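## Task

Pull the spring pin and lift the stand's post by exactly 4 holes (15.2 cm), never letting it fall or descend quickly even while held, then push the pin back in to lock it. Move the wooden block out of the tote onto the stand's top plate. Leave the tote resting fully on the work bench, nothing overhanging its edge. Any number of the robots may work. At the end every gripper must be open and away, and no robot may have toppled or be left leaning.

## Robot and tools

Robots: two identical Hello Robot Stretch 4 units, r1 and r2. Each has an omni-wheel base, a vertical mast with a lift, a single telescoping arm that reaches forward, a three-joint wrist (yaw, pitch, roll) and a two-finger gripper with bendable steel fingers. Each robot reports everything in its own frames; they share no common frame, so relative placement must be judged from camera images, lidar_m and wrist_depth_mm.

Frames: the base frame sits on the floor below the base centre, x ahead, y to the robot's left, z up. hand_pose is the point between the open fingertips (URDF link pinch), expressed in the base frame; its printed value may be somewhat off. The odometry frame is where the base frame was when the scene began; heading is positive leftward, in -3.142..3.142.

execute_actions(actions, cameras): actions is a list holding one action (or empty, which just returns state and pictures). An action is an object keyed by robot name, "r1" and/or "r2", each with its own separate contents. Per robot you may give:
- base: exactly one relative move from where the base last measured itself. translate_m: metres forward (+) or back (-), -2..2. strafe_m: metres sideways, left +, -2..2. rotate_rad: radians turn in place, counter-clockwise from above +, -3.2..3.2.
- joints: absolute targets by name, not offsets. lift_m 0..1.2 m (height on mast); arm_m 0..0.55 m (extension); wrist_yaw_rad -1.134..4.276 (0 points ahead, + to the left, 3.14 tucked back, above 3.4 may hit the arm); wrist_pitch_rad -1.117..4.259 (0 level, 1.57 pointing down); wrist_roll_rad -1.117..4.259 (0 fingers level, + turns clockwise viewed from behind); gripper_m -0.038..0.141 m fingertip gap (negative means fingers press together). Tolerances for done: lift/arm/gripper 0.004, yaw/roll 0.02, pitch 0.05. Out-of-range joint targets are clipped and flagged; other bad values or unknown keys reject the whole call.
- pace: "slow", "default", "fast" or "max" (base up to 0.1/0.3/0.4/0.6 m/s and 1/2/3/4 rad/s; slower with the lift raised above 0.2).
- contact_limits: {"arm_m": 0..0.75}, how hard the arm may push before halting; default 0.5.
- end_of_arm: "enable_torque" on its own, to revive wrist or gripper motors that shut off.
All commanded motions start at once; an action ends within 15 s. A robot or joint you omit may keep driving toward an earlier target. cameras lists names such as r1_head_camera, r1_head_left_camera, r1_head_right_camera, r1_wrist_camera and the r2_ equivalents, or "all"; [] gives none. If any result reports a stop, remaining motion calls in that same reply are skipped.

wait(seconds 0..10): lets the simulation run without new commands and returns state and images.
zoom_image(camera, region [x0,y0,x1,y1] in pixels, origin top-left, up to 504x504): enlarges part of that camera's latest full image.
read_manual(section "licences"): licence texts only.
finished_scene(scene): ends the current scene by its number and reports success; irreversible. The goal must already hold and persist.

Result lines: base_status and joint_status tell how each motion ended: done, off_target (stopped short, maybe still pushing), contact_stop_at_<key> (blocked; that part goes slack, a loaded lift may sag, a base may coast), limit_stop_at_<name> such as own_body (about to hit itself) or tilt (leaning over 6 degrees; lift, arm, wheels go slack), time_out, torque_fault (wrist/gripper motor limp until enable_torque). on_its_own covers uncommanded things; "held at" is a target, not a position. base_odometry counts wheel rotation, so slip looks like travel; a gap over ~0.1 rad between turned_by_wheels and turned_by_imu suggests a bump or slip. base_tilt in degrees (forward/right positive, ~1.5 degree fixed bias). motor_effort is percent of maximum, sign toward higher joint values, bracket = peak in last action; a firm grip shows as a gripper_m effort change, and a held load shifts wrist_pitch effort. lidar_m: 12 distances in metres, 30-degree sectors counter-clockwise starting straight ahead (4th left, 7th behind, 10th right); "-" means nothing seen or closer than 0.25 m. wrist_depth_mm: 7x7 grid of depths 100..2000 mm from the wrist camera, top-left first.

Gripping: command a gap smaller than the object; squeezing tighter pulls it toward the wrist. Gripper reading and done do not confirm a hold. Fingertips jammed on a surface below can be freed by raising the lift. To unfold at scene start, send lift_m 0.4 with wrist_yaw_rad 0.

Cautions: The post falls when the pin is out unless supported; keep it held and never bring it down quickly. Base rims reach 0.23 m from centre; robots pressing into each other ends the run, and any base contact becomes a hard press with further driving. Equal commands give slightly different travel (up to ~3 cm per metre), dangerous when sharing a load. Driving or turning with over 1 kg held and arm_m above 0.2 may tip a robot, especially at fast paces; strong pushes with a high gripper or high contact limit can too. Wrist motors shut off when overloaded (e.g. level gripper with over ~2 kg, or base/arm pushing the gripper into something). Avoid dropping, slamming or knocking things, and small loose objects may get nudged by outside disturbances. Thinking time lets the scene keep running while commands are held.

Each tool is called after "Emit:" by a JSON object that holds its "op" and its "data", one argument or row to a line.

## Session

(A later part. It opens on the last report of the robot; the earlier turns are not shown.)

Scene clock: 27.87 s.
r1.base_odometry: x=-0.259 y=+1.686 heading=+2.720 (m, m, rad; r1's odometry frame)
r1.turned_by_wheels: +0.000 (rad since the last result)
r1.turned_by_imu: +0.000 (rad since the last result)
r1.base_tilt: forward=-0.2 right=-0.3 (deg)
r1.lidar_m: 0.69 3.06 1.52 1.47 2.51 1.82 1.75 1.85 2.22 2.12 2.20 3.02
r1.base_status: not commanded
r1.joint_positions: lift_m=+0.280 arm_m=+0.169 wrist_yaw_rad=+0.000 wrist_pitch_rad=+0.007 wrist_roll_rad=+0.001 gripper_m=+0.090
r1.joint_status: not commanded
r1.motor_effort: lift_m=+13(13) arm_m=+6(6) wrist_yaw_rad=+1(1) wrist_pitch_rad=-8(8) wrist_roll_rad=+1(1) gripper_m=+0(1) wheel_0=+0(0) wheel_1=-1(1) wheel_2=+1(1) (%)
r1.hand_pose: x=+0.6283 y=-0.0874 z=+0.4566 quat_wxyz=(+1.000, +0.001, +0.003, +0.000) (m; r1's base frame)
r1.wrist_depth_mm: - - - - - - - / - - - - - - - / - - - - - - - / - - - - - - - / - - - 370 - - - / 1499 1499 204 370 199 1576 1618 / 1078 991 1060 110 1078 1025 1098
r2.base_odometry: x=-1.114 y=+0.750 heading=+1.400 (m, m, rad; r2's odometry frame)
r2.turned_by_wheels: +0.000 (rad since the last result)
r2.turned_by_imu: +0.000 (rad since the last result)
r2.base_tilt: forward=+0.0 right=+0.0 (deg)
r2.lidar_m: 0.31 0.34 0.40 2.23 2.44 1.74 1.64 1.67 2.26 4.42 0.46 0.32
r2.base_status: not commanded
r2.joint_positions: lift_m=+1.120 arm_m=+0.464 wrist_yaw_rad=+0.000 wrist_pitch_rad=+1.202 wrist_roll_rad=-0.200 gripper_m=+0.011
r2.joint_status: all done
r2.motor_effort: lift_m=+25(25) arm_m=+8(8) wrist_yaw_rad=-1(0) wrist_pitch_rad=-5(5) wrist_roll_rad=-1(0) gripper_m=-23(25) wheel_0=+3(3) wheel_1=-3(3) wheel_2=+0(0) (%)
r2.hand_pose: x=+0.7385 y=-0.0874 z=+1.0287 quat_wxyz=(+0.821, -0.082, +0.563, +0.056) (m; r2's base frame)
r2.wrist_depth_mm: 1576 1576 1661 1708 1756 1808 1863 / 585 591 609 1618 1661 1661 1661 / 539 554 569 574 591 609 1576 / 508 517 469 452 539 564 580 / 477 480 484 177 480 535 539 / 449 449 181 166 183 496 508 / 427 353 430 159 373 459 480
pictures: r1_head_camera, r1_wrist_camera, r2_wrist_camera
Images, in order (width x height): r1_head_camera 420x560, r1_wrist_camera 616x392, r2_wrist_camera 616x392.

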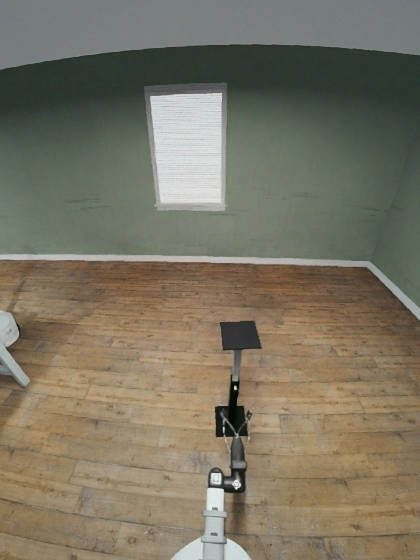

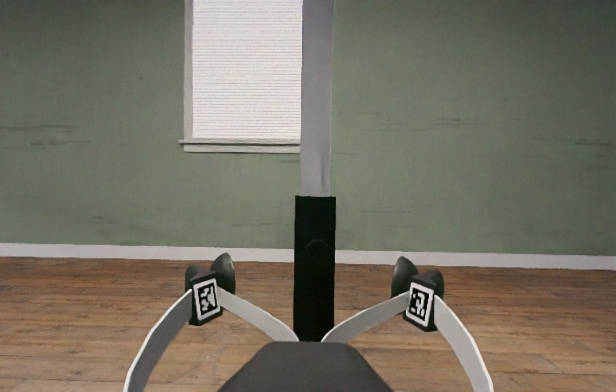

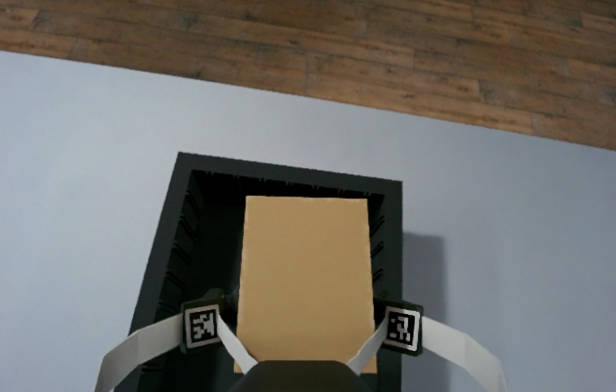

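Emit:
{"op": "execute_actions", "data": {
  "actions": [
    {"r1":{"joints":{"arm_m":0.24}},"r2":{"base":{"translate_m":-0.2},"joints":{"arm_m":0.1}}}
  ],
  "cameras": []
}}

Emit:
{"op": "execute_actions", "data": {
  "actions": [
    {"r2":{"base":{"strafe_m":2.0}}}
  ],
  "cameras": ["r2_head_camera","r1_wrist_camera","r1_head_camera"]
}}

Scene clock: 30.30 s.
r1.base_odometry: x=-0.259 y=+1.686 heading=+2.720 (m, m, rad; r1's odometry frame)
r1.turned_by_wheels: +0.000 (rad since the last result)
r1.turned_by_imu: -0.001 (rad since the last result)
r1.base_tilt: forward=-0.2 right=-0.2 (deg)
r1.lidar_m: 0.69 3.07 1.53 1.47 2.50 1.86 1.76 1.85 2.21 2.12 2.18 3.05
r1.base_status: not commanded
r1.joint_positions: lift_m=+0.280 arm_m=+0.239 wrist_yaw_rad=+0.000 wrist_pitch_rad=+0.007 wrist_roll_rad=+0.001 gripper_m=+0.090
r1.joint_status: all done
r1.motor_effort: lift_m=+13(13) arm_m=+6(7) wrist_yaw_rad=+1(1) wrist_pitch_rad=-8(7) wrist_roll_rad=+1(0) gripper_m=-5(3) wheel_0=+0(0) wheel_1=-1(1) wheel_2=+1(0) (%)
r1.hand_pose: x=+0.6983 y=-0.0874 z=+0.4566 quat_wxyz=(+1.000, +0.001, +0.003, +0.000) (m; r1's base frame)
r1.wrist_depth_mm: - - - - - - - / - - - - - - - / - - - - - - - / - - - - - - - / - - - 301 - - - / 1499 1499 203 300 199 1576 1661 / 1042 1008 1060 110 1078 1025 1098
r2.base_odometry: x=-1.148 y=+0.553 heading=+1.400 (m, m, rad; r2's odometry frame)
r2.turned_by_wheels: +0.000 (rad since the last result)
r2.turned_by_imu: +0.000 (rad since the last result)
r2.base_tilt: forward=+0.0 right=+0.0 (deg)
r2.lidar_m: 0.49 0.50 0.72 2.22 2.14 1.52 1.44 1.48 2.00 4.45 0.79 0.55
r2.base_status: done
r2.joint_positions: lift_m=+1.120 arm_m=+0.101 wrist_yaw_rad=+0.000 wrist_pitch_rad=+1.202 wrist_roll_rad=-0.200 gripper_m=+0.011
r2.joint_status: all done
r2.motor_effort: lift_m=+24(25) arm_m=-8(12) wrist_yaw_rad=+0(1) wrist_pitch_rad=-8(8) wrist_roll_rad=+0(2) gripper_m=-23(23) wheel_0=-1(6) wheel_1=-2(9) wheel_2=+2(13) (%)
r2.hand_pose: x=+0.3762 y=-0.0874 z=+1.0286 quat_wxyz=(+0.821, -0.082, +0.563, +0.056) (m; r2's base frame)
r2.wrist_depth_mm: 627 640 647 661 668 715 741 / 580 597 603 580 591 668 676 / 544 554 564 580 597 615 621 / 1281 1281 544 539 559 569 585 / 1182 1229 1118 177 1308 1336 559 / 1160 1160 181 167 183 1205 1255 / 1078 1098 1098 158 1138 1160 1205
pictures: none
No camera images: the call's "cameras" was empty. Leave "cameras" out to get every camera's image.

Scene clock: 38.30 s.
r1.base_odometry: x=-0.259 y=+1.686 heading=+2.720 (m, m, rad; r1's odometry frame)
r1.turned_by_wheels: +0.000 (rad since the last result)
r1.turned_by_imu: -0.002 (rad since the last result)
r1.base_tilt: forward=-0.2 right=-0.2 (deg)
r1.lidar_m: 0.69 1.09 1.53 1.49 2.51 1.82 1.75 1.86 2.20 2.12 2.20 3.05
r1.base_status: not commanded
r1.joint_positions: lift_m=+0.280 arm_m=+0.239 wrist_yaw_rad=+0.000 wrist_pitch_rad=+0.007 wrist_roll_rad=+0.001 gripper_m=+0.090
r1.joint_status: not commanded
r1.motor_effort: lift_m=+13(13) arm_m=+6(6) wrist_yaw_rad=+1(1) wrist_pitch_rad=-7(7) wrist_roll_rad=+0(2) gripper_m=-2(2) wheel_0=+0(0) wheel_1=-1(1) wheel_2=+1(1) (%)
r1.hand_pose: x=+0.6983 y=-0.0874 z=+0.4566 quat_wxyz=(+1.000, +0.001, +0.003, +0.000) (m; r1's base frame)
r1.wrist_depth_mm: - - - - - - - / - - - - - - - / - - - - - - - / - - - - - - - / - - - 300 - - - / 1499 1499 203 300 199 1576 1618 / 1060 931 759 110 1078 1042 1098
r2.base_odometry: x=-3.119 y=+0.892 heading=+1.401 (m, m, rad; r2's odometry frame)
r2.turned_by_wheels: +0.000 (rad since the last result)
r2.turned_by_imu: -0.005 (rad since the last result)
r2.base_tilt: forward=+0.0 right=-0.1 (deg)
r2.lidar_m: 0.68 0.56 2.36 2.26 2.30 1.61 1.49 1.55 2.06 2.16 1.40 3.36
r2.base_status: done
r2.joint_positions: lift_m=+1.120 arm_m=+0.101 wrist_yaw_rad=+0.000 wrist_pitch_rad=+1.202 wrist_roll_rad=-0.200 gripper_m=+0.011
r2.joint_status: not commanded
r2.motor_effort: lift_m=+24(25) arm_m=-8(8) wrist_yaw_rad=-1(0) wrist_pitch_rad=-7(9) wrist_roll_rad=+0(0) gripper_m=-24(21) wheel_0=+0(9) wheel_1=+2(12) wheel_2=+0(1) (%)
r2.hand_pose: x=+0.3763 y=-0.0874 z=+1.0287 quat_wxyz=(+0.821, -0.082, +0.563, +0.056) (m; r2's base frame)
r2.wrist_depth_mm: 1576 1618 1397 1661 1808 1808 1863 / 504 525 1308 1537 1618 1661 1708 / 484 931 1430 1464 1537 1537 1576 / 1308 1281 1366 1366 1397 1430 1464 / 1205 1229 1229 177 1308 1336 1366 / 1138 1160 181 166 183 1281 1308 / 1078 1078 1098 159 1138 1160 1229
pictures: r1_head_camera, r1_wrist_camera, r2_head_camera
Images, in order (width x height): r1_head_camera 420x560, r1_wrist_camera 616x392, r2_head_camera 420x560.

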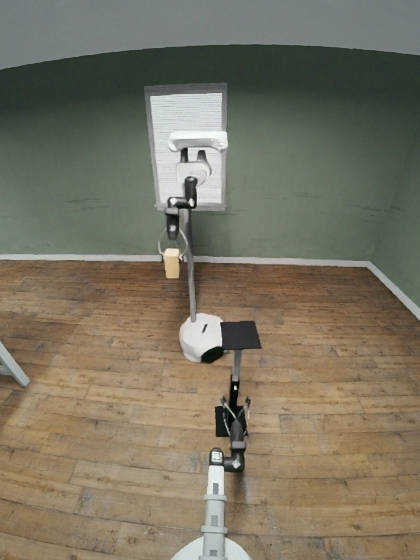

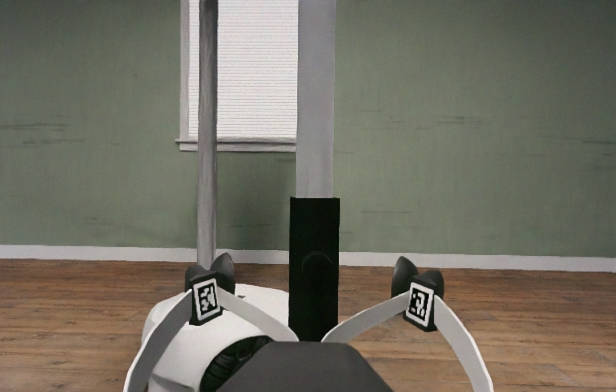

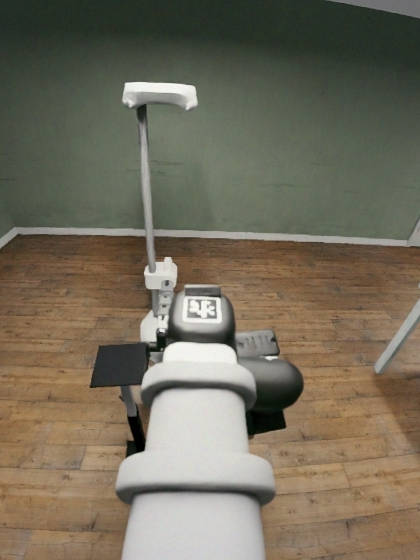

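Emit:
{"op": "execute_actions", "data": {
  "actions": [
    {"r1":{"joints":{"arm_m":0.265,"gripper_m":0.06}},"r2":{"base":{"strafe_m":0.305},"joints":{"arm_m":0.3}}}
  ],
  "cameras": ["r2_wrist_camera","r1_wrist_camera","r1_head_camera","r2_head_right_camera"]
}}

Scene clock: 40.83 s.
r1.base_odometry: x=-0.259 y=+1.686 heading=+2.720 (m, m, rad; r1's odometry frame)
r1.turned_by_wheels: +0.000 (rad since the last result)
r1.turned_by_imu: -0.001 (rad since the last result)
r1.base_tilt: forward=-0.2 right=-0.2 (deg)
r1.lidar_m: 0.70 3.08 1.53 1.48 2.51 1.86 1.77 1.85 2.20 2.09 2.21 3.03
r1.base_status: not commanded
r1.joint_positions: lift_m=+0.280 arm_m=+0.264 wrist_yaw_rad=+0.000 wrist_pitch_rad=+0.007 wrist_roll_rad=+0.001 gripper_m=+0.060
r1.joint_status: all done
r1.motor_effort: lift_m=+13(13) arm_m=+6(6) wrist_yaw_rad=+1(1) wrist_pitch_rad=-8(8) wrist_roll_rad=+0(1) gripper_m=-3(5) wheel_0=+0(0) wheel_1=-1(1) wheel_2=+1(1) (%)
r1.hand_pose: x=+0.7233 y=-0.0874 z=+0.4566 quat_wxyz=(+1.000, +0.001, +0.003, +0.000) (m; r1's base frame)
r1.wrist_depth_mm: - - - - - - - / - - - 303 - - - / - - - 282 - - - / - - - 282 - - - / - - - 273 - - - / 1537 1499 196 274 195 1618 1618 / 1060 1008 1060 110 750 1042 1098
r2.base_odometry: x=-3.420 y=+0.944 heading=+1.401 (m, m, rad; r2's odometry frame)
r2.turned_by_wheels: +0.000 (rad since the last result)
r2.turned_by_imu: -0.001 (rad since the last result)
r2.base_tilt: forward=+0.0 right=+0.0 (deg)
r2.lidar_m: 0.51 2.91 2.07 1.94 2.01 1.64 1.50 1.53 2.09 2.02 1.68 3.33
r2.base_status: done
r2.joint_positions: lift_m=+1.120 arm_m=+0.299 wrist_yaw_rad=+0.000 wrist_pitch_rad=+1.202 wrist_roll_rad=-0.200 gripper_m=+0.011
r2.joint_status: all done
r2.motor_effort: lift_m=+24(24) arm_m=+8(8) wrist_yaw_rad=-1(0) wrist_pitch_rad=-5(7) wrist_roll_rad=-1(0) gripper_m=-24(27) wheel_0=+0(10) wheel_1=+3(13) wheel_2=+0(1) (%)
r2.hand_pose: x=+0.5735 y=-0.0874 z=+1.0288 quat_wxyz=(+0.821, -0.082, +0.563, +0.056) (m; r2's base frame)
r2.wrist_depth_mm: 1576 1618 1708 1618 1756 1808 1808 / 1537 1499 1537 1281 1618 1661 1756 / 1366 1397 1430 1229 1499 1537 1618 / 1308 1308 1366 854 1397 1430 1464 / 1205 1255 430 177 1308 1336 1366 / 1118 1160 181 166 183 1281 1281 / 1078 1078 1098 158 1160 1160 1205
pictures: r1_head_camera, r1_wrist_camera, r2_head_right_camera, r2_wrist_camera
Images, in order (width x height): r1_head_camera 420x560, r1_wrist_camera 616x392, r2_head_right_camera 420x672, r2_wrist_camera 616x392.

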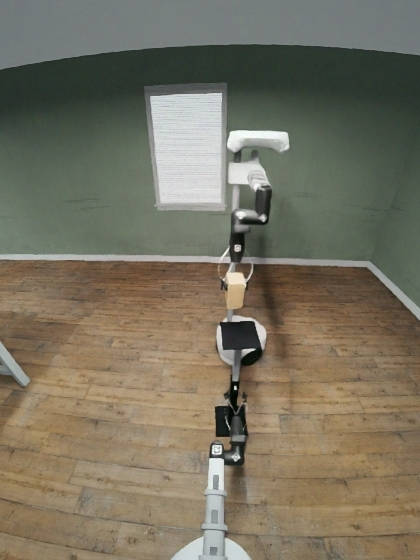

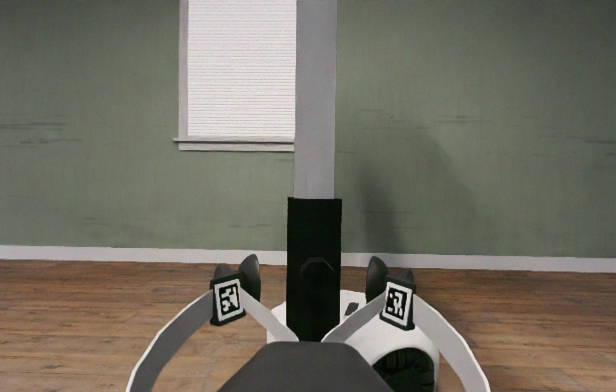

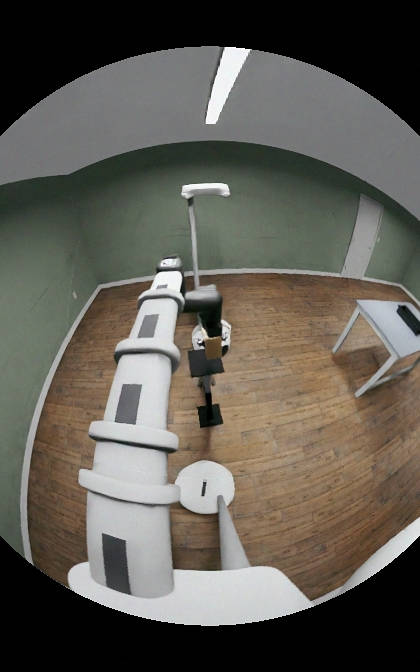

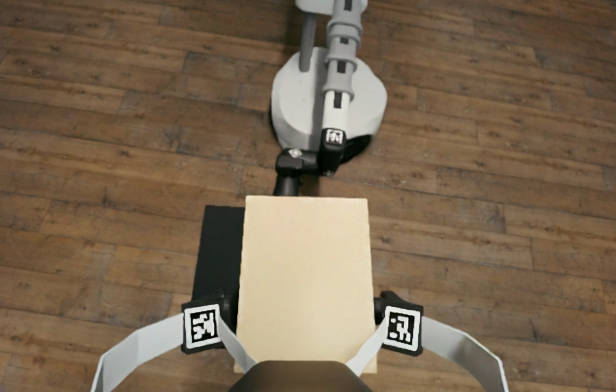

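Emit:
{"op": "execute_actions", "data": {
  "actions": [
    {"r1":{"joints":{"arm_m":0.275,"lift_m":0.284}},"r2":{"base":{"strafe_m":0.03},"joints":{"arm_m":0.34,"lift_m":1.025}}}
  ],
  "cameras": ["r2_wrist_camera","r1_wrist_camera","r1_head_camera","r2_head_right_camera"]
}}

Emit:
{"op": "zoom_image", "data": {
  "camera": "r1_head_camera",
  "region": [170,260,310,440]
}}

Scene clock: 42.43 s.
r1.base_odometry: x=-0.259 y=+1.686 heading=+2.720 (m, m, rad; r1's odometry frame)
r1.turned_by_wheels: +0.000 (rad since the last result)
r1.turned_by_imu: +0.000 (rad since the last result)
r1.base_tilt: forward=-0.2 right=-0.2 (deg)
r1.lidar_m: 0.70 3.09 1.51 1.46 2.53 1.83 1.76 1.85 2.22 2.11 2.21 1.32
r1.base_status: not commanded
r1.joint_positions: lift_m=+0.284 arm_m=+0.274 wrist_yaw_rad=+0.000 wrist_pitch_rad=+0.007 wrist_roll_rad=+0.001 gripper_m=+0.060
r1.joint_status: all done
r1.motor_effort: lift_m=+22(22) arm_m=+6(6) wrist_yaw_rad=+1(1) wrist_pitch_rad=-8(8) wrist_roll_rad=+1(0) gripper_m=-4(4) wheel_0=+0(0) wheel_1=-1(1) wheel_2=+1(1) (%)
r1.hand_pose: x=+0.7333 y=-0.0874 z=+0.4599 quat_wxyz=(+1.000, +0.001, +0.003, +0.000) (m; r1's base frame)
r1.wrist_depth_mm: - - - 289 - - - / - - - 271 - - - / - - - 271 - - - / - - - 272 - - - / - - - 265 - - - / 1537 1499 196 264 195 1618 1661 / 1060 1008 1060 110 723 976 1098
r2.base_odometry: x=-3.449 y=+0.949 heading=+1.401 (m, m, rad; r2's odometry frame)
r2.turned_by_wheels: +0.000 (rad since the last result)
r2.turned_by_imu: +0.000 (rad since the last result)
r2.base_tilt: forward=+0.1 right=+0.0 (deg)
r2.lidar_m: 0.51 2.86 2.03 1.93 1.96 1.64 1.47 1.53 2.07 1.98 1.69 3.37
r2.base_status: done
r2.joint_positions: lift_m=+1.025 arm_m=+0.339 wrist_yaw_rad=+0.000 wrist_pitch_rad=+1.202 wrist_roll_rad=-0.200 gripper_m=+0.011
r2.joint_status: all done
r2.motor_effort: lift_m=+16(23) arm_m=+8(10) wrist_yaw_rad=-1(1) wrist_pitch_rad=-6(7) wrist_roll_rad=-1(1) gripper_m=-22(22) wheel_0=+1(9) wheel_1=+1(10) wheel_2=+0(0) (%)
r2.hand_pose: x=+0.6134 y=-0.0874 z=+0.9344 quat_wxyz=(+0.821, -0.082, +0.563, +0.056) (m; r2's base frame)
r2.wrist_depth_mm: 1464 1499 1576 1537 1618 1708 1708 / 1336 1397 1430 1205 1281 1537 1576 / 1255 1308 1308 1138 1336 1430 1464 / 1182 1205 1255 741 1308 1308 1336 / 1118 1138 334 177 1205 1229 1281 / 1060 1078 181 167 182 1182 1205 / 1008 1008 290 159 306 1078 1138
pictures: r1_head_camera, r1_wrist_camera, r2_head_right_camera, r2_wrist_camera
Images, in order (width x height): r1_head_camera 420x560, r1_wrist_camera 616x392, r2_head_right_camera 420x672, r2_wrist_camera 616x392.

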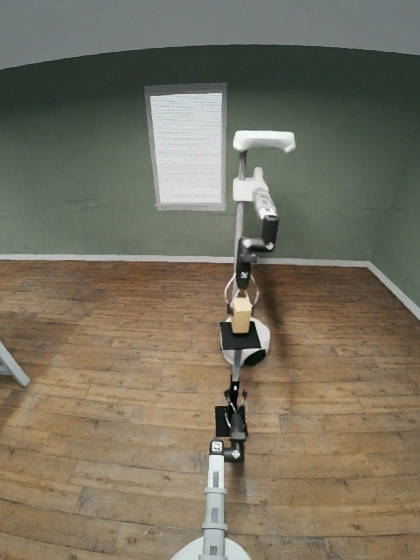

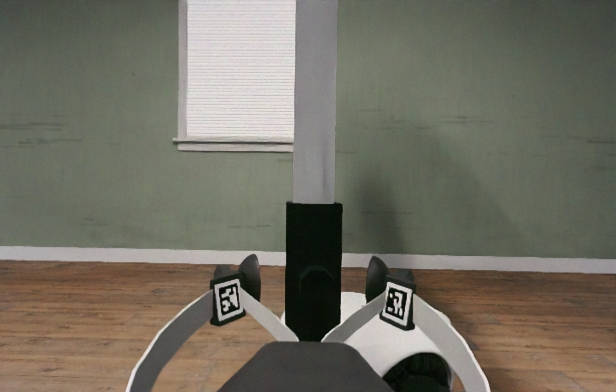

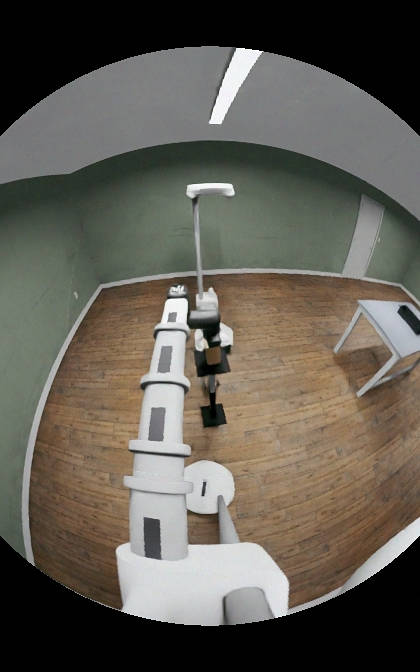

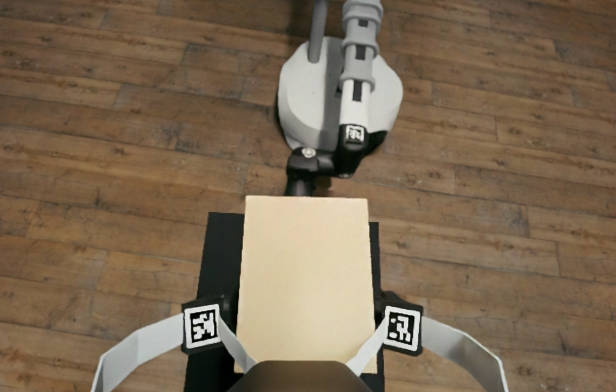

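Region (170, 260, 310, 440) of r1_head_camera's 420x560 image, scaled by 2.800, with more detail than that image has.

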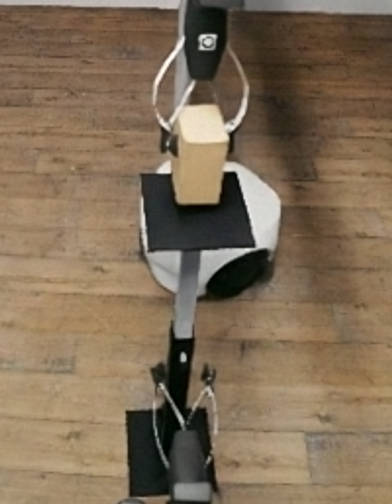

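Lower to ~1.0 (same geometry as at pickup), release.

Emit:
{"op": "execute_actions", "data": {
  "actions": [
    {"r1":{"joints":{"lift_m":0.281}},"r2":{"joints":{"lift_m":1.0},"pace":"slow"}}
  ],
  "cameras": []
}}

Emit:
{"op": "execute_actions", "data": {
  "actions": [
    {"r2":{"joints":{"gripper_m":0.11}}}
  ],
  "cameras": []
}}

Emit:
{"op": "execute_actions", "data": {
  "actions": [
    {"r2":{"joints":{"lift_m":1.1}}}
  ],
  "cameras": []
}}

Emit:
{"op": "execute_actions", "data": {
  "actions": [
    {"r2":{"base":{"translate_m":-0.1},"joints":{"arm_m":0.0}}}
  ],
  "cameras": []
}}

Emit:
{"op": "execute_actions", "data": {
  "actions": [
    {"r2":{"joints":{"lift_m":0.45,"wrist_pitch_rad":0,"wrist_roll_rad":0}}}
  ],
  "cameras": ["r2_wrist_camera","r1_wrist_camera","r1_head_camera"]
}}

Scene clock: 43.80 s.
r1.base_odometry: x=-0.259 y=+1.686 heading=+2.720 (m, m, rad; r1's odometry frame)
r1.turned_by_wheels: +0.000 (rad since the last result)
r1.turned_by_imu: +0.000 (rad since the last result)
r1.base_tilt: forward=-0.2 right=-0.2 (deg)
r1.lidar_m: 0.68 3.06 1.51 1.47 2.49 1.85 1.76 1.84 2.20 2.13 2.19 1.33
r1.base_status: not commanded
r1.joint_positions: lift_m=+0.281 arm_m=+0.274 wrist_yaw_rad=+0.000 wrist_pitch_rad=+0.007 wrist_roll_rad=+0.001 gripper_m=+0.060
r1.joint_status: all done
r1.motor_effort: lift_m=+14(22) arm_m=+6(6) wrist_yaw_rad=+1(1) wrist_pitch_rad=-7(7) wrist_roll_rad=+0(0) gripper_m=-3(3) wheel_0=+0(0) wheel_1=-1(1) wheel_2=+1(1) (%)
r1.hand_pose: x=+0.7333 y=-0.0874 z=+0.4575 quat_wxyz=(+1.000, +0.001, +0.003, +0.000) (m; r1's base frame)
r1.wrist_depth_mm: - - - 287 - - - / - - - 271 - - - / - - - 271 - - - / - - - 272 - - - / - - - 264 - - - / 1537 1537 196 264 196 1576 1618 / 1042 991 1042 110 723 991 1098
r2.base_odometry: x=-3.449 y=+0.949 heading=+1.401 (m, m, rad; r2's odometry frame)
r2.turned_by_wheels: +0.000 (rad since the last result)
r2.turned_by_imu: +0.000 (rad since the last result)
r2.base_tilt: forward=+0.1 right=+0.0 (deg)
r2.lidar_m: 0.51 2.86 2.00 1.91 1.99 1.65 1.51 1.55 2.12 2.02 1.68 3.36
r2.base_status: not commanded
r2.joint_positions: lift_m=+1.000 arm_m=+0.339 wrist_yaw_rad=+0.000 wrist_pitch_rad=+1.202 wrist_roll_rad=-0.200 gripper_m=+0.011
r2.joint_status: all done
r2.motor_effort: lift_m=+16(16) arm_m=+8(8) wrist_yaw_rad=-1(1) wrist_pitch_rad=-7(6) wrist_roll_rad=+0(1) gripper_m=-26(25) wheel_0=+1(2) wheel_1=+1(1) wheel_2=+0(0) (%)
r2.hand_pose: x=+0.6134 y=-0.0874 z=+0.9094 quat_wxyz=(+0.821, -0.082, +0.563, +0.056) (m; r2's base frame)
r2.wrist_depth_mm: 1430 1464 1499 1499 1576 1618 1708 / 1336 1366 1397 1182 1205 1499 1576 / 1229 1255 1308 1118 1336 1397 1430 / 1182 1182 1229 723 1281 1308 1336 / 1098 1118 309 177 1182 1205 1255 / 1042 1042 181 167 183 1138 1182 / 991 991 268 159 282 1042 1098
pictures: none
No camera images: the call's "cameras" was empty. Leave "cameras" out to get every camera's image.

Scene clock: 45.63 s.
r1.base_odometry: x=-0.259 y=+1.686 heading=+2.720 (m, m, rad; r1's odometry frame)
r1.turned_by_wheels: +0.000 (rad since the last result)
r1.turned_by_imu: +0.000 (rad since the last result)
r1.base_tilt: forward=-0.2 right=-0.2 (deg)
r1.lidar_m: 0.70 3.05 1.52 1.49 2.49 1.84 1.76 1.83 2.23 2.10 2.21 1.33
r1.base_status: not commanded
r1.joint_positions: lift_m=+0.281 arm_m=+0.274 wrist_yaw_rad=+0.000 wrist_pitch_rad=+0.007 wrist_roll_rad=+0.001 gripper_m=+0.060
r1.joint_status: not commanded
r1.motor_effort: lift_m=+14(14) arm_m=+6(6) wrist_yaw_rad=+1(0) wrist_pitch_rad=-7(8) wrist_roll_rad=+1(1) gripper_m=-3(3) wheel_0=+0(0) wheel_1=-1(1) wheel_2=+1(1) (%)
r1.hand_pose: x=+0.7333 y=-0.0874 z=+0.4575 quat_wxyz=(+1.000, +0.001, +0.003, +0.000) (m; r1's base frame)
r1.wrist_depth_mm: - - - 289 - - - / - - - 272 - - - / - - - 270 - - - / - - - 272 - - - / - - - 264 - - - / 1499 1576 196 265 196 1618 1618 / 1042 976 1060 110 723 976 1098
r2.base_odometry: x=-3.449 y=+0.949 heading=+1.401 (m, m, rad; r2's odometry frame)
r2.turned_by_wheels: +0.000 (rad since the last result)
r2.turned_by_imu: +0.000 (rad since the last result)
r2.base_tilt: forward=+0.0 right=+0.0 (deg)
r2.lidar_m: 0.51 2.89 2.05 1.90 1.99 1.63 1.51 1.56 2.09 2.02 1.69 3.33
r2.base_status: not commanded
r2.joint_positions: lift_m=+1.000 arm_m=+0.339 wrist_yaw_rad=+0.000 wrist_pitch_rad=+1.201 wrist_roll_rad=-0.200 gripper_m=+0.110
r2.joint_status: all done
r2.motor_effort: lift_m=+15(15) arm_m=+8(8) wrist_yaw_rad=+0(0) wrist_pitch_rad=-4(7) wrist_roll_rad=+0(0) gripper_m=-1(23) wheel_0=+1(2) wheel_1=+1(1) wheel_2=+0(0) (%)
r2.hand_pose: x=+0.6137 y=-0.0874 z=+0.9095 quat_wxyz=(+0.821, -0.082, +0.562, +0.056) (m; r2's base frame)
r2.wrist_depth_mm: 1464 1464 1537 1499 1537 1661 1708 / 1336 1366 1397 1160 1229 1537 1537 / 1229 1281 1281 1118 1336 1397 1464 / 1160 1182 1205 723 1255 1281 1336 / 1118 1118 310 193 1182 1229 1229 / 1042 1042 195 182 202 1138 1160 / 991 991 272 149 1060 1060 1098
pictures: none
No camera images: the call's "cameras" was empty. Leave "cameras" out to get every camera's image.

Scene clock: 47.07 s.
r1.base_odometry: x=-0.259 y=+1.686 heading=+2.720 (m, m, rad; r1's odometry frame)
r1.turned_by_wheels: +0.000 (rad since the last result)
r1.turned_by_imu: +0.000 (rad since the last result)
r1.base_tilt: forward=-0.2 right=-0.2 (deg)
r1.lidar_m: 0.66 3.08 1.51 1.47 2.53 1.85 1.74 1.83 2.19 2.12 2.19 1.32
r1.base_status: not commanded
r1.joint_positions: lift_m=+0.281 arm_m=+0.274 wrist_yaw_rad=+0.000 wrist_pitch_rad=+0.007 wrist_roll_rad=+0.001 gripper_m=+0.060
r1.joint_status: not commanded
r1.motor_effort: lift_m=+14(14) arm_m=+6(6) wrist_yaw_rad=+1(1) wrist_pitch_rad=-8(8) wrist_roll_rad=+1(1) gripper_m=-1(6) wheel_0=+0(0) wheel_1=-1(1) wheel_2=+1(1) (%)
r1.hand_pose: x=+0.7333 y=-0.0874 z=+0.4575 quat_wxyz=(+1.000, +0.001, +0.003, +0.000) (m; r1's base frame)
r1.wrist_depth_mm: - - - 287 - - - / - - - 271 - - - / - - - 272 - - - / - - - 273 - - - / - - - 264 - - - / 1499 1537 196 265 196 1618 1618 / 1060 1008 1078 110 715 976 1098
r2.base_odometry: x=-3.449 y=+0.949 heading=+1.401 (m, m, rad; r2's odometry frame)
r2.turned_by_wheels: +0.000 (rad since the last result)
r2.turned_by_imu: +0.000 (rad since the last result)
r2.base_tilt: forward=+0.1 right=+0.0 (deg)
r2.lidar_m: 0.50 2.87 2.00 1.90 1.98 1.64 1.51 1.54 2.10 2.04 1.70 0.58
r2.base_status: not commanded
r2.joint_positions: lift_m=+1.100 arm_m=+0.339 wrist_yaw_rad=+0.000 wrist_pitch_rad=+1.201 wrist_roll_rad=-0.200 gripper_m=+0.110
r2.joint_status: all done
r2.motor_effort: lift_m=+24(25) arm_m=+8(8) wrist_yaw_rad=+0(0) wrist_pitch_rad=-4(3) wrist_roll_rad=+0(0) gripper_m=+0(3) wheel_0=+1(2) wheel_1=+1(1) wheel_2=+0(0) (%)
r2.hand_pose: x=+0.6137 y=-0.0874 z=+1.0088 quat_wxyz=(+0.821, -0.082, +0.562, +0.056) (m; r2's base frame)
r2.wrist_depth_mm: 1537 1618 1661 1661 1708 1756 1863 / 1464 1464 1499 1281 1618 1618 1708 / 1308 1366 1430 1229 1464 1499 1576 / 1255 1281 1308 1308 1397 1397 1464 / 1182 1205 1205 421 1308 1308 1366 / 1138 1138 272 278 221 1229 1281 / 1078 1078 368 150 1138 1160 1205
pictures: none
No camera images: the call's "cameras" was empty. Leave "cameras" out to get every camera's image.

Scene clock: 49.20 s.
r1.base_odometry: x=-0.259 y=+1.686 heading=+2.720 (m, m, rad; r1's odometry frame)
r1.turned_by_wheels: +0.000 (rad since the last result)
r1.turned_by_imu: +0.000 (rad since the last result)
r1.base_tilt: forward=-0.2 right=-0.3 (deg)
r1.lidar_m: 0.69 3.09 1.53 1.48 2.49 1.85 1.78 1.83 2.21 2.12 2.20 1.49
r1.base_status: not commanded
r1.joint_positions: lift_m=+0.281 arm_m=+0.274 wrist_yaw_rad=+0.000 wrist_pitch_rad=+0.007 wrist_roll_rad=+0.001 gripper_m=+0.060
r1.joint_status: not commanded
r1.motor_effort: lift_m=+14(13) arm_m=+6(6) wrist_yaw_rad=+1(1) wrist_pitch_rad=-8(7) wrist_roll_rad=+1(0) gripper_m=-3(3) wheel_0=+0(0) wheel_1=-1(1) wheel_2=+1(1) (%)
r1.hand_pose: x=+0.7333 y=-0.0874 z=+0.4575 quat_wxyz=(+1.000, +0.001, +0.003, +0.000) (m; r1's base frame)
r1.wrist_depth_mm: - - - 287 - - - / - - - 271 - - - / - - - 271 - - - / - - - 271 - - - / - - - 263 - - - / 1499 1537 196 265 195 1576 1661 / 1042 991 1078 110 820 1042 1118
r2.base_odometry: x=-3.466 y=+0.850 heading=+1.401 (m, m, rad; r2's odometry frame)
r2.turned_by_wheels: +0.000 (rad since the last result)
r2.turned_by_imu: +0.000 (rad since the last result)
r2.base_tilt: forward=+0.0 right=+0.0 (deg)
r2.lidar_m: 0.62 2.89 2.01 1.89 1.99 1.52 1.41 1.45 1.99 2.65 1.75 3.44
r2.base_status: done
r2.joint_positions: lift_m=+1.100 arm_m=+0.003 wrist_yaw_rad=+0.000 wrist_pitch_rad=+1.201 wrist_roll_rad=-0.200 gripper_m=+0.110
r2.joint_status: all done
joint sent to its limit — the command would take r2.arm_m past its lower limit, so that joint was sent only as far as its limit.
r2.motor_effort: lift_m=+24(24) arm_m=-8(8) wrist_yaw_rad=+0(1) wrist_pitch_rad=-5(4) wrist_roll_rad=-1(0) gripper_m=-1(3) wheel_0=-1(7) wheel_1=-3(4) wheel_2=+3(13) (%)
r2.hand_pose: x=+0.2779 y=-0.0874 z=+1.0088 quat_wxyz=(+0.821, -0.082, +0.562, +0.056) (m; r2's base frame)
r2.wrist_depth_mm: 1537 1576 1661 559 1499 1808 1863 / 1464 1499 1499 1537 1576 1618 1708 / 1366 1397 1430 1430 1499 1499 1576 / 1281 1281 1336 1336 1366 1430 1430 / 1205 1229 1229 1255 1308 1308 1366 / 1118 1138 1160 1182 220 1229 1281 / 1078 1078 1098 150 1160 1160 1229
pictures: none
No camera images: the call's "cameras" was empty. Leave "cameras" out to get every camera's image.

Scene clock: 52.63 s.
r1.base_odometry: x=-0.259 y=+1.686 heading=+2.720 (m, m, rad; r1's odometry frame)
r1.turned_by_wheels: +0.000 (rad since the last result)
r1.turned_by_imu: -0.001 (rad since the last result)
r1.base_tilt: forward=-0.3 right=-0.2 (deg)
r1.lidar_m: 0.70 3.07 1.51 1.48 2.51 1.84 1.75 1.82 2.22 2.13 2.22 1.47
r1.base_status: not commanded
r1.joint_positions: lift_m=+0.281 arm_m=+0.274 wrist_yaw_rad=+0.000 wrist_pitch_rad=+0.007 wrist_roll_rad=+0.001 gripper_m=+0.060
r1.joint_status: not commanded
r1.motor_effort: lift_m=+14(14) arm_m=+6(6) wrist_yaw_rad=+1(1) wrist_pitch_rad=-7(8) wrist_roll_rad=+1(1) gripper_m=-5(3) wheel_0=+0(0) wheel_1=-1(1) wheel_2=+0(1) (%)
r1.hand_pose: x=+0.7333 y=-0.0874 z=+0.4575 quat_wxyz=(+1.000, +0.001, +0.003, +0.000) (m; r1's base frame)
r1.wrist_depth_mm: - - - 289 - - - / - - - 271 - - - / - - - 271 - - - / - - - 271 - - - / - - - 264 - - - / 1499 1537 196 265 195 1618 1661 / 1042 991 1060 110 809 1025 1118
r2.base_odometry: x=-3.466 y=+0.850 heading=+1.401 (m, m, rad; r2's odometry frame)
r2.turned_by_wheels: +0.000 (rad since the last result)
r2.turned_by_imu: +0.000 (rad since the last result)
r2.base_tilt: forward=+0.0 right=+0.0 (deg)
r2.lidar_m: 0.61 2.86 2.00 1.89 1.96 1.56 1.42 1.44 1.95 2.64 1.73 3.44
r2.base_status: not commanded
r2.joint_positions: lift_m=+0.450 arm_m=+0.003 wrist_yaw_rad=+0.000 wrist_pitch_rad=+0.003 wrist_roll_rad=+0.000 gripper_m=+0.110
r2.joint_status: all done
r2.motor_effort: lift_m=+15(22) arm_m=-8(8) wrist_yaw_rad=-1(1) wrist_pitch_rad=-8(13) wrist_roll_rad=+0(5) gripper_m=-3(1) wheel_0=-1(1) wheel_1=-3(3) wheel_2=+3(3) (%)
r2.hand_pose: x=+0.4622 y=-0.0874 z=+0.6277 quat_wxyz=(+1.000, +0.000, +0.001, +0.000) (m; r2's base frame)
r2.wrist_depth_mm: - - - 466 - - - / - - - 455 - - - / - - - - - - - / - - - - - - - / - - - 1060 - - - / - - - 820 220 - - / 1708 1576 1576 149 1576 1576 1756
pictures: r1_head_camera, r1_wrist_camera, r2_wrist_camera
Images, in order (width x height): r1_head_camera 420x560, r1_wrist_camera 616x392, r2_wrist_camera 616x392.

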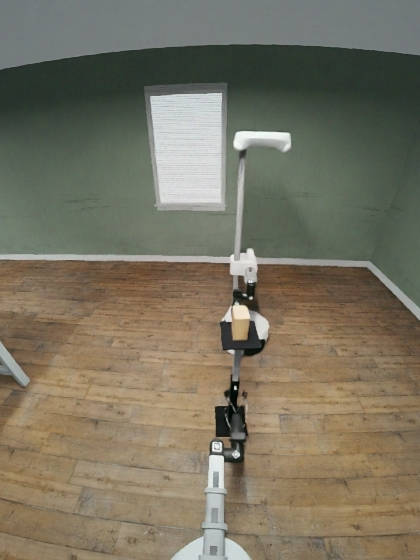

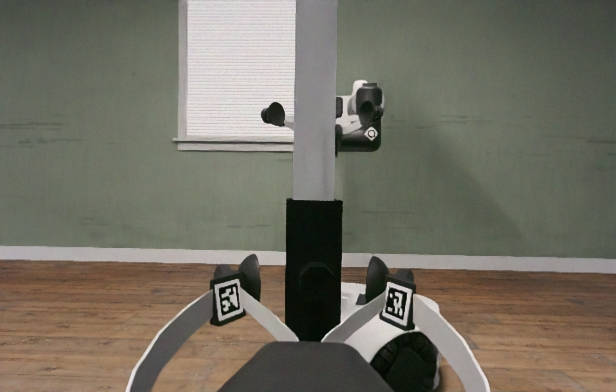

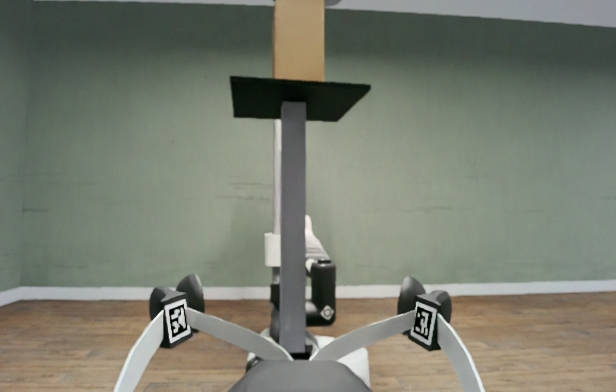

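Emit:
{"op": "execute_actions", "data": {
  "actions": [
    {"r2":{"base":{"strafe_m":0.012},"joints":{"lift_m":0.57,"arm_m":0.22}}}
  ],
  "cameras": ["r2_wrist_camera","r2_head_camera"]
}}

Scene clock: 54.53 s.
r1.base_odometry: x=-0.259 y=+1.686 heading=+2.720 (m, m, rad; r1's odometry frame)
r1.turned_by_wheels: +0.000 (rad since the last result)
r1.turned_by_imu: +0.000 (rad since the last result)
r1.base_tilt: forward=-0.2 right=-0.3 (deg)
r1.lidar_m: 0.70 3.03 1.50 1.49 2.52 1.84 1.74 1.86 2.20 2.12 2.21 1.44
r1.base_status: not commanded
r1.joint_positions: lift_m=+0.281 arm_m=+0.274 wrist_yaw_rad=+0.000 wrist_pitch_rad=+0.007 wrist_roll_rad=+0.001 gripper_m=+0.060
r1.joint_status: not commanded
r1.motor_effort: lift_m=+14(14) arm_m=+6(6) wrist_yaw_rad=+1(1) wrist_pitch_rad=-8(8) wrist_roll_rad=+1(0) gripper_m=-2(6) wheel_0=+0(0) wheel_1=-1(1) wheel_2=+1(1) (%)
r1.hand_pose: x=+0.7333 y=-0.0874 z=+0.4575 quat_wxyz=(+1.000, +0.001, +0.003, +0.000) (m; r1's base frame)
r1.wrist_depth_mm: - - - 287 661 - - / - - - 271 - - - / - - - 271 - - - / - - - 272 - - - / - - - 264 - - - / 1499 1576 196 265 195 1618 1618 / 1060 1008 1060 110 809 1025 1078
r2.base_odometry: x=-3.478 y=+0.852 heading=+1.401 (m, m, rad; r2's odometry frame)
r2.turned_by_wheels: +0.000 (rad since the last result)
r2.turned_by_imu: +0.000 (rad since the last result)
r2.base_tilt: forward=+0.1 right=+0.0 (deg)
r2.lidar_m: 0.61 2.86 2.01 1.88 1.97 1.54 1.43 1.44 1.98 2.66 1.75 0.68
r2.base_status: done
r2.joint_positions: lift_m=+0.570 arm_m=+0.219 wrist_yaw_rad=+0.000 wrist_pitch_rad=+0.002 wrist_roll_rad=+0.000 gripper_m=+0.110
r2.joint_status: all done
r2.motor_effort: lift_m=+24(25) arm_m=+8(12) wrist_yaw_rad=+0(0) wrist_pitch_rad=-7(8) wrist_roll_rad=+1(2) gripper_m=-1(3) wheel_0=-1(7) wheel_1=+3(8) wheel_2=+0(2) (%)
r2.hand_pose: x=+0.6779 y=-0.0874 z=+0.7472 quat_wxyz=(+1.000, +0.000, +0.001, +0.000) (m; r2's base frame)
r2.wrist_depth_mm: - - - 238 - - - / - - - 236 - - - / - - - 234 - - - / - - - 265 - - - / - - - 1118 - - - / - - - 842 221 - - / - 1756 1808 149 1921 1808 -
pictures: r2_head_camera, r2_wrist_camera
Images, in order (width x height): r2_head_camera 420x560, r2_wrist_camera 616x392.

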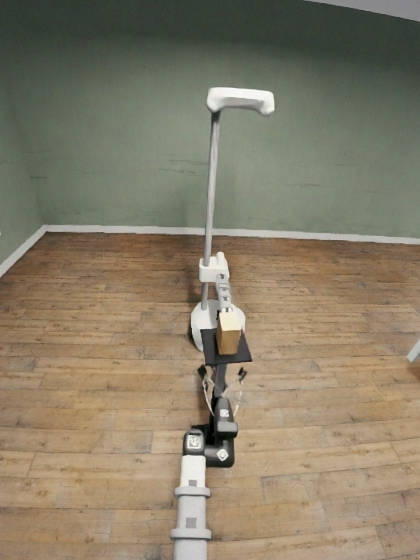

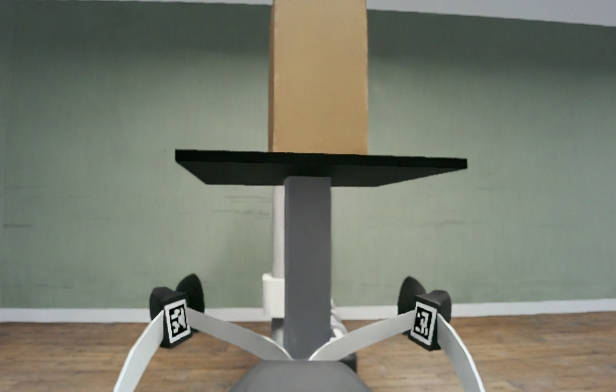

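Emit:
{"op": "execute_actions", "data": {
  "actions": [
    {"r2":{"base":{"strafe_m":-0.005},"joints":{"lift_m":0.615,"arm_m":0.262,"gripper_m":0.05}}}
  ],
  "cameras": ["r2_wrist_camera"]
}}

Emit:
{"op": "execute_actions", "data": {
  "actions": [
    {"r2":{"joints":{"lift_m":0.63},"pace":"slow"}}
  ],
  "cameras": ["r2_wrist_camera"]
}}

Scene clock: 56.23 s.
r1.base_odometry: x=-0.259 y=+1.686 heading=+2.720 (m, m, rad; r1's odometry frame)
r1.turned_by_wheels: +0.000 (rad since the last result)
r1.turned_by_imu: +0.000 (rad since the last result)
r1.base_tilt: forward=-0.2 right=-0.2 (deg)
r1.lidar_m: 0.70 3.07 1.50 1.47 2.47 1.86 1.77 1.86 2.22 2.12 2.21 1.49
r1.base_status: not commanded
r1.joint_positions: lift_m=+0.281 arm_m=+0.274 wrist_yaw_rad=+0.000 wrist_pitch_rad=+0.007 wrist_roll_rad=+0.001 gripper_m=+0.060
r1.joint_status: not commanded
r1.motor_effort: lift_m=+14(14) arm_m=+6(6) wrist_yaw_rad=+1(1) wrist_pitch_rad=-8(8) wrist_roll_rad=+0(1) gripper_m=-2(3) wheel_0=+0(0) wheel_1=-1(1) wheel_2=+1(1) (%)
r1.hand_pose: x=+0.7333 y=-0.0874 z=+0.4575 quat_wxyz=(+1.000, +0.001, +0.003, +0.000) (m; r1's base frame)
r1.wrist_depth_mm: - - - 289 891 - - / - - - 271 - - - / - - - 271 - - - / - - - 272 - - - / - - - 264 - - - / 1499 1537 196 265 195 1576 1661 / 1060 1008 1078 110 809 1025 1098
r2.base_odometry: x=-3.473 y=+0.852 heading=+1.401 (m, m, rad; r2's odometry frame)
r2.turned_by_wheels: +0.000 (rad since the last result)
r2.turned_by_imu: +0.000 (rad since the last result)
r2.base_tilt: forward=+0.0 right=+0.0 (deg)
r2.lidar_m: 0.65 2.86 2.03 1.89 1.94 1.54 1.41 1.45 1.99 2.65 1.75 3.41
r2.base_status: done
r2.joint_positions: lift_m=+0.615 arm_m=+0.261 wrist_yaw_rad=+0.000 wrist_pitch_rad=+0.002 wrist_roll_rad=+0.000 gripper_m=+0.050
r2.joint_status: all done
r2.motor_effort: lift_m=+24(24) arm_m=+8(6) wrist_yaw_rad=-1(1) wrist_pitch_rad=-7(7) wrist_roll_rad=+1(1) gripper_m=-4(5) wheel_0=-3(9) wheel_1=+2(8) wheel_2=+0(0) (%)
r2.hand_pose: x=+0.7199 y=-0.0874 z=+0.7921 quat_wxyz=(+1.000, +0.000, +0.001, +0.000) (m; r2's base frame)
r2.wrist_depth_mm: - - - 195 - - - / - - - 193 - - - / - - - 192 - - - / - - - 191 - - - / - - 294 190 - - - / - - 211 220 220 - - / - 1921 1921 150 1921 - -
pictures: r2_wrist_camera
Images, in order (width x height): r2_wrist_camera 616x392.

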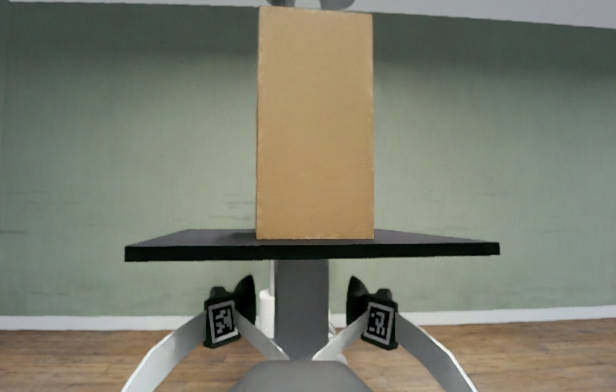

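Scene clock: 57.07 s.
r1.base_odometry: x=-0.259 y=+1.686 heading=+2.720 (m, m, rad; r1's odometry frame)
r1.turned_by_wheels: +0.000 (rad since the last result)
r1.turned_by_imu: +0.000 (rad since the last result)
r1.base_tilt: forward=-0.2 right=-0.2 (deg)
r1.lidar_m: 0.68 3.07 1.51 1.48 2.51 1.84 1.76 1.84 2.21 2.13 2.19 1.47
r1.base_status: not commanded
r1.joint_positions: lift_m=+0.281 arm_m=+0.274 wrist_yaw_rad=+0.000 wrist_pitch_rad=+0.007 wrist_roll_rad=+0.001 gripper_m=+0.060
r1.joint_status: not commanded
r1.motor_effort: lift_m=+13(14) arm_m=+6(6) wrist_yaw_rad=+1(1) wrist_pitch_rad=-8(8) wrist_roll_rad=+0(1) gripper_m=-2(6) wheel_0=+0(0) wheel_1=-1(1) wheel_2=+0(1) (%)
r1.hand_pose: x=+0.7333 y=-0.0874 z=+0.4575 quat_wxyz=(+1.000, +0.001, +0.003, +0.000) (m; r1's base frame)
r1.wrist_depth_mm: - - - 287 - - - / - - - 271 - - - / - - - 272 - - - / - - - 272 - - - / - - - 265 - - - / 1537 1499 196 264 196 1576 1618 / 1060 1008 1060 110 809 1025 1098
r2.base_odometry: x=-3.473 y=+0.852 heading=+1.401 (m, m, rad; r2's odometry frame)
r2.turned_by_wheels: +0.000 (rad since the last result)
r2.turned_by_imu: +0.000 (rad since the last result)
r2.base_tilt: forward=+0.1 right=+0.0 (deg)
r2.lidar_m: 0.66 2.84 2.00 1.90 1.97 1.53 1.43 1.43 1.97 2.66 1.76 3.43
r2.base_status: not commanded
r2.joint_positions: lift_m=+0.630 arm_m=+0.261 wrist_yaw_rad=+0.000 wrist_pitch_rad=+0.002 wrist_roll_rad=+0.000 gripper_m=+0.050
r2.joint_status: all done
r2.motor_effort: lift_m=+25(25) arm_m=+8(8) wrist_yaw_rad=-1(1) wrist_pitch_rad=-7(6) wrist_roll_rad=+0(1) gripper_m=-6(3) wheel_0=-3(3) wheel_1=+2(2) wheel_2=+0(0) (%)
r2.hand_pose: x=+0.7199 y=-0.0874 z=+0.8071 quat_wxyz=(+1.000, +0.000, +0.001, +0.000) (m; r2's base frame)
r2.wrist_depth_mm: - - - 1205 - - - / - - - 193 - - - / - - - 192 - - - / - - - 190 - - - / - - 268 189 211 - - / - - 170 217 195 - - / - 1921 1983 150 1983 - -
pictures: r2_wrist_camera
Images, in order (width x height): r2_wrist_camera 616x392.

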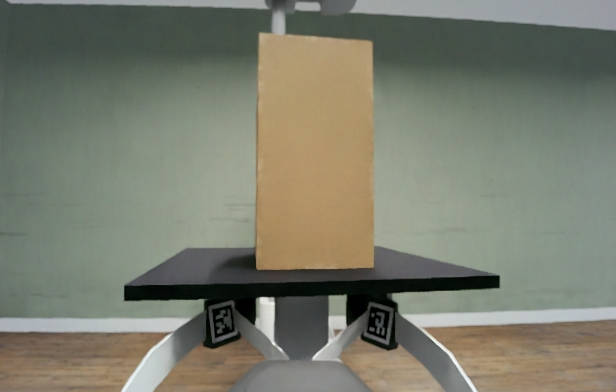

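Emit:
{"op": "execute_actions", "data": {
  "actions": [
    {"r2":{"joints":{"lift_m":0.641},"pace":"slow"}}
  ],
  "cameras": ["r2_wrist_camera"]
}}

Scene clock: 57.93 s.
r1.base_odometry: x=-0.259 y=+1.686 heading=+2.720 (m, m, rad; r1's odometry frame)
r1.turned_by_wheels: +0.000 (rad since the last result)
r1.turned_by_imu: +0.000 (rad since the last result)
r1.base_tilt: forward=-0.2 right=-0.3 (deg)
r1.lidar_m: 0.69 3.05 1.53 1.48 2.52 1.85 1.76 1.84 2.22 2.12 2.19 1.46
r1.base_status: not commanded
r1.joint_positions: lift_m=+0.281 arm_m=+0.274 wrist_yaw_rad=+0.000 wrist_pitch_rad=+0.007 wrist_roll_rad=+0.001 gripper_m=+0.060
r1.joint_status: not commanded
r1.motor_effort: lift_m=+14(14) arm_m=+6(6) wrist_yaw_rad=+1(1) wrist_pitch_rad=-8(7) wrist_roll_rad=+1(1) gripper_m=-4(1) wheel_0=+0(0) wheel_1=-1(1) wheel_2=+1(1) (%)
r1.hand_pose: x=+0.7333 y=-0.0874 z=+0.4575 quat_wxyz=(+1.000, +0.001, +0.003, +0.000) (m; r1's base frame)
r1.wrist_depth_mm: - - - 287 - - - / - - - 270 - - - / - - - 272 - - - / - - - 271 - - - / - - - 264 - - - / 1537 1537 196 264 196 1618 1661 / 1042 1008 1060 110 820 1025 1098
r2.base_odometry: x=-3.473 y=+0.852 heading=+1.401 (m, m, rad; r2's odometry frame)
r2.turned_by_wheels: +0.000 (rad since the last result)
r2.turned_by_imu: +0.000 (rad since the last result)
r2.base_tilt: forward=+0.1 right=+0.0 (deg)
r2.lidar_m: 0.66 2.87 2.02 1.91 1.96 1.54 1.41 1.44 1.96 2.65 1.75 3.42
r2.base_status: not commanded
r2.joint_positions: lift_m=+0.640 arm_m=+0.261 wrist_yaw_rad=+0.000 wrist_pitch_rad=+0.011 wrist_roll_rad=+0.000 gripper_m=+0.050
r2.joint_status: all done
r2.on_its_own: wrist_pitch_rad is at rest, and its effort (-32) is outside its rest range (-23 to +23)
r2.motor_effort: lift_m=+27(29) arm_m=+8(8) wrist_yaw_rad=-1(1) wrist_pitch_rad=-32(33) wrist_roll_rad=+1(1) gripper_m=-4(5) wheel_0=-3(3) wheel_1=+2(2) wheel_2=+0(0) (%)
r2.hand_pose: x=+0.7199 y=-0.0874 z=+0.8154 quat_wxyz=(+1.000, +0.000, +0.006, +0.000) (m; r2's base frame)
r2.wrist_depth_mm: - - - - - - - / - - - 192 - - - / - - - 191 - - - / - - - 190 - - - / - - 304 189 246 - - / - - 172 174 181 - - / - 1863 1921 149 1921 - -
pictures: r2_wrist_camera
Images, in order (width x height): r2_wrist_camera 616x392.

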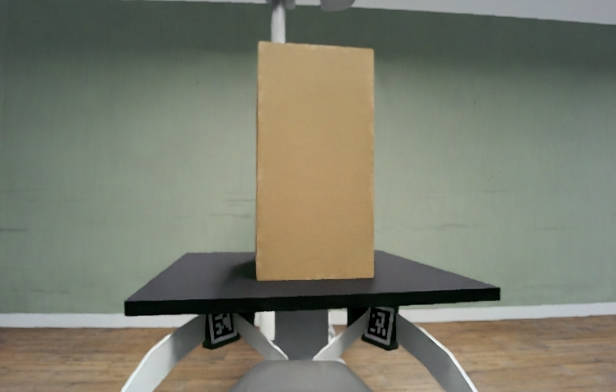

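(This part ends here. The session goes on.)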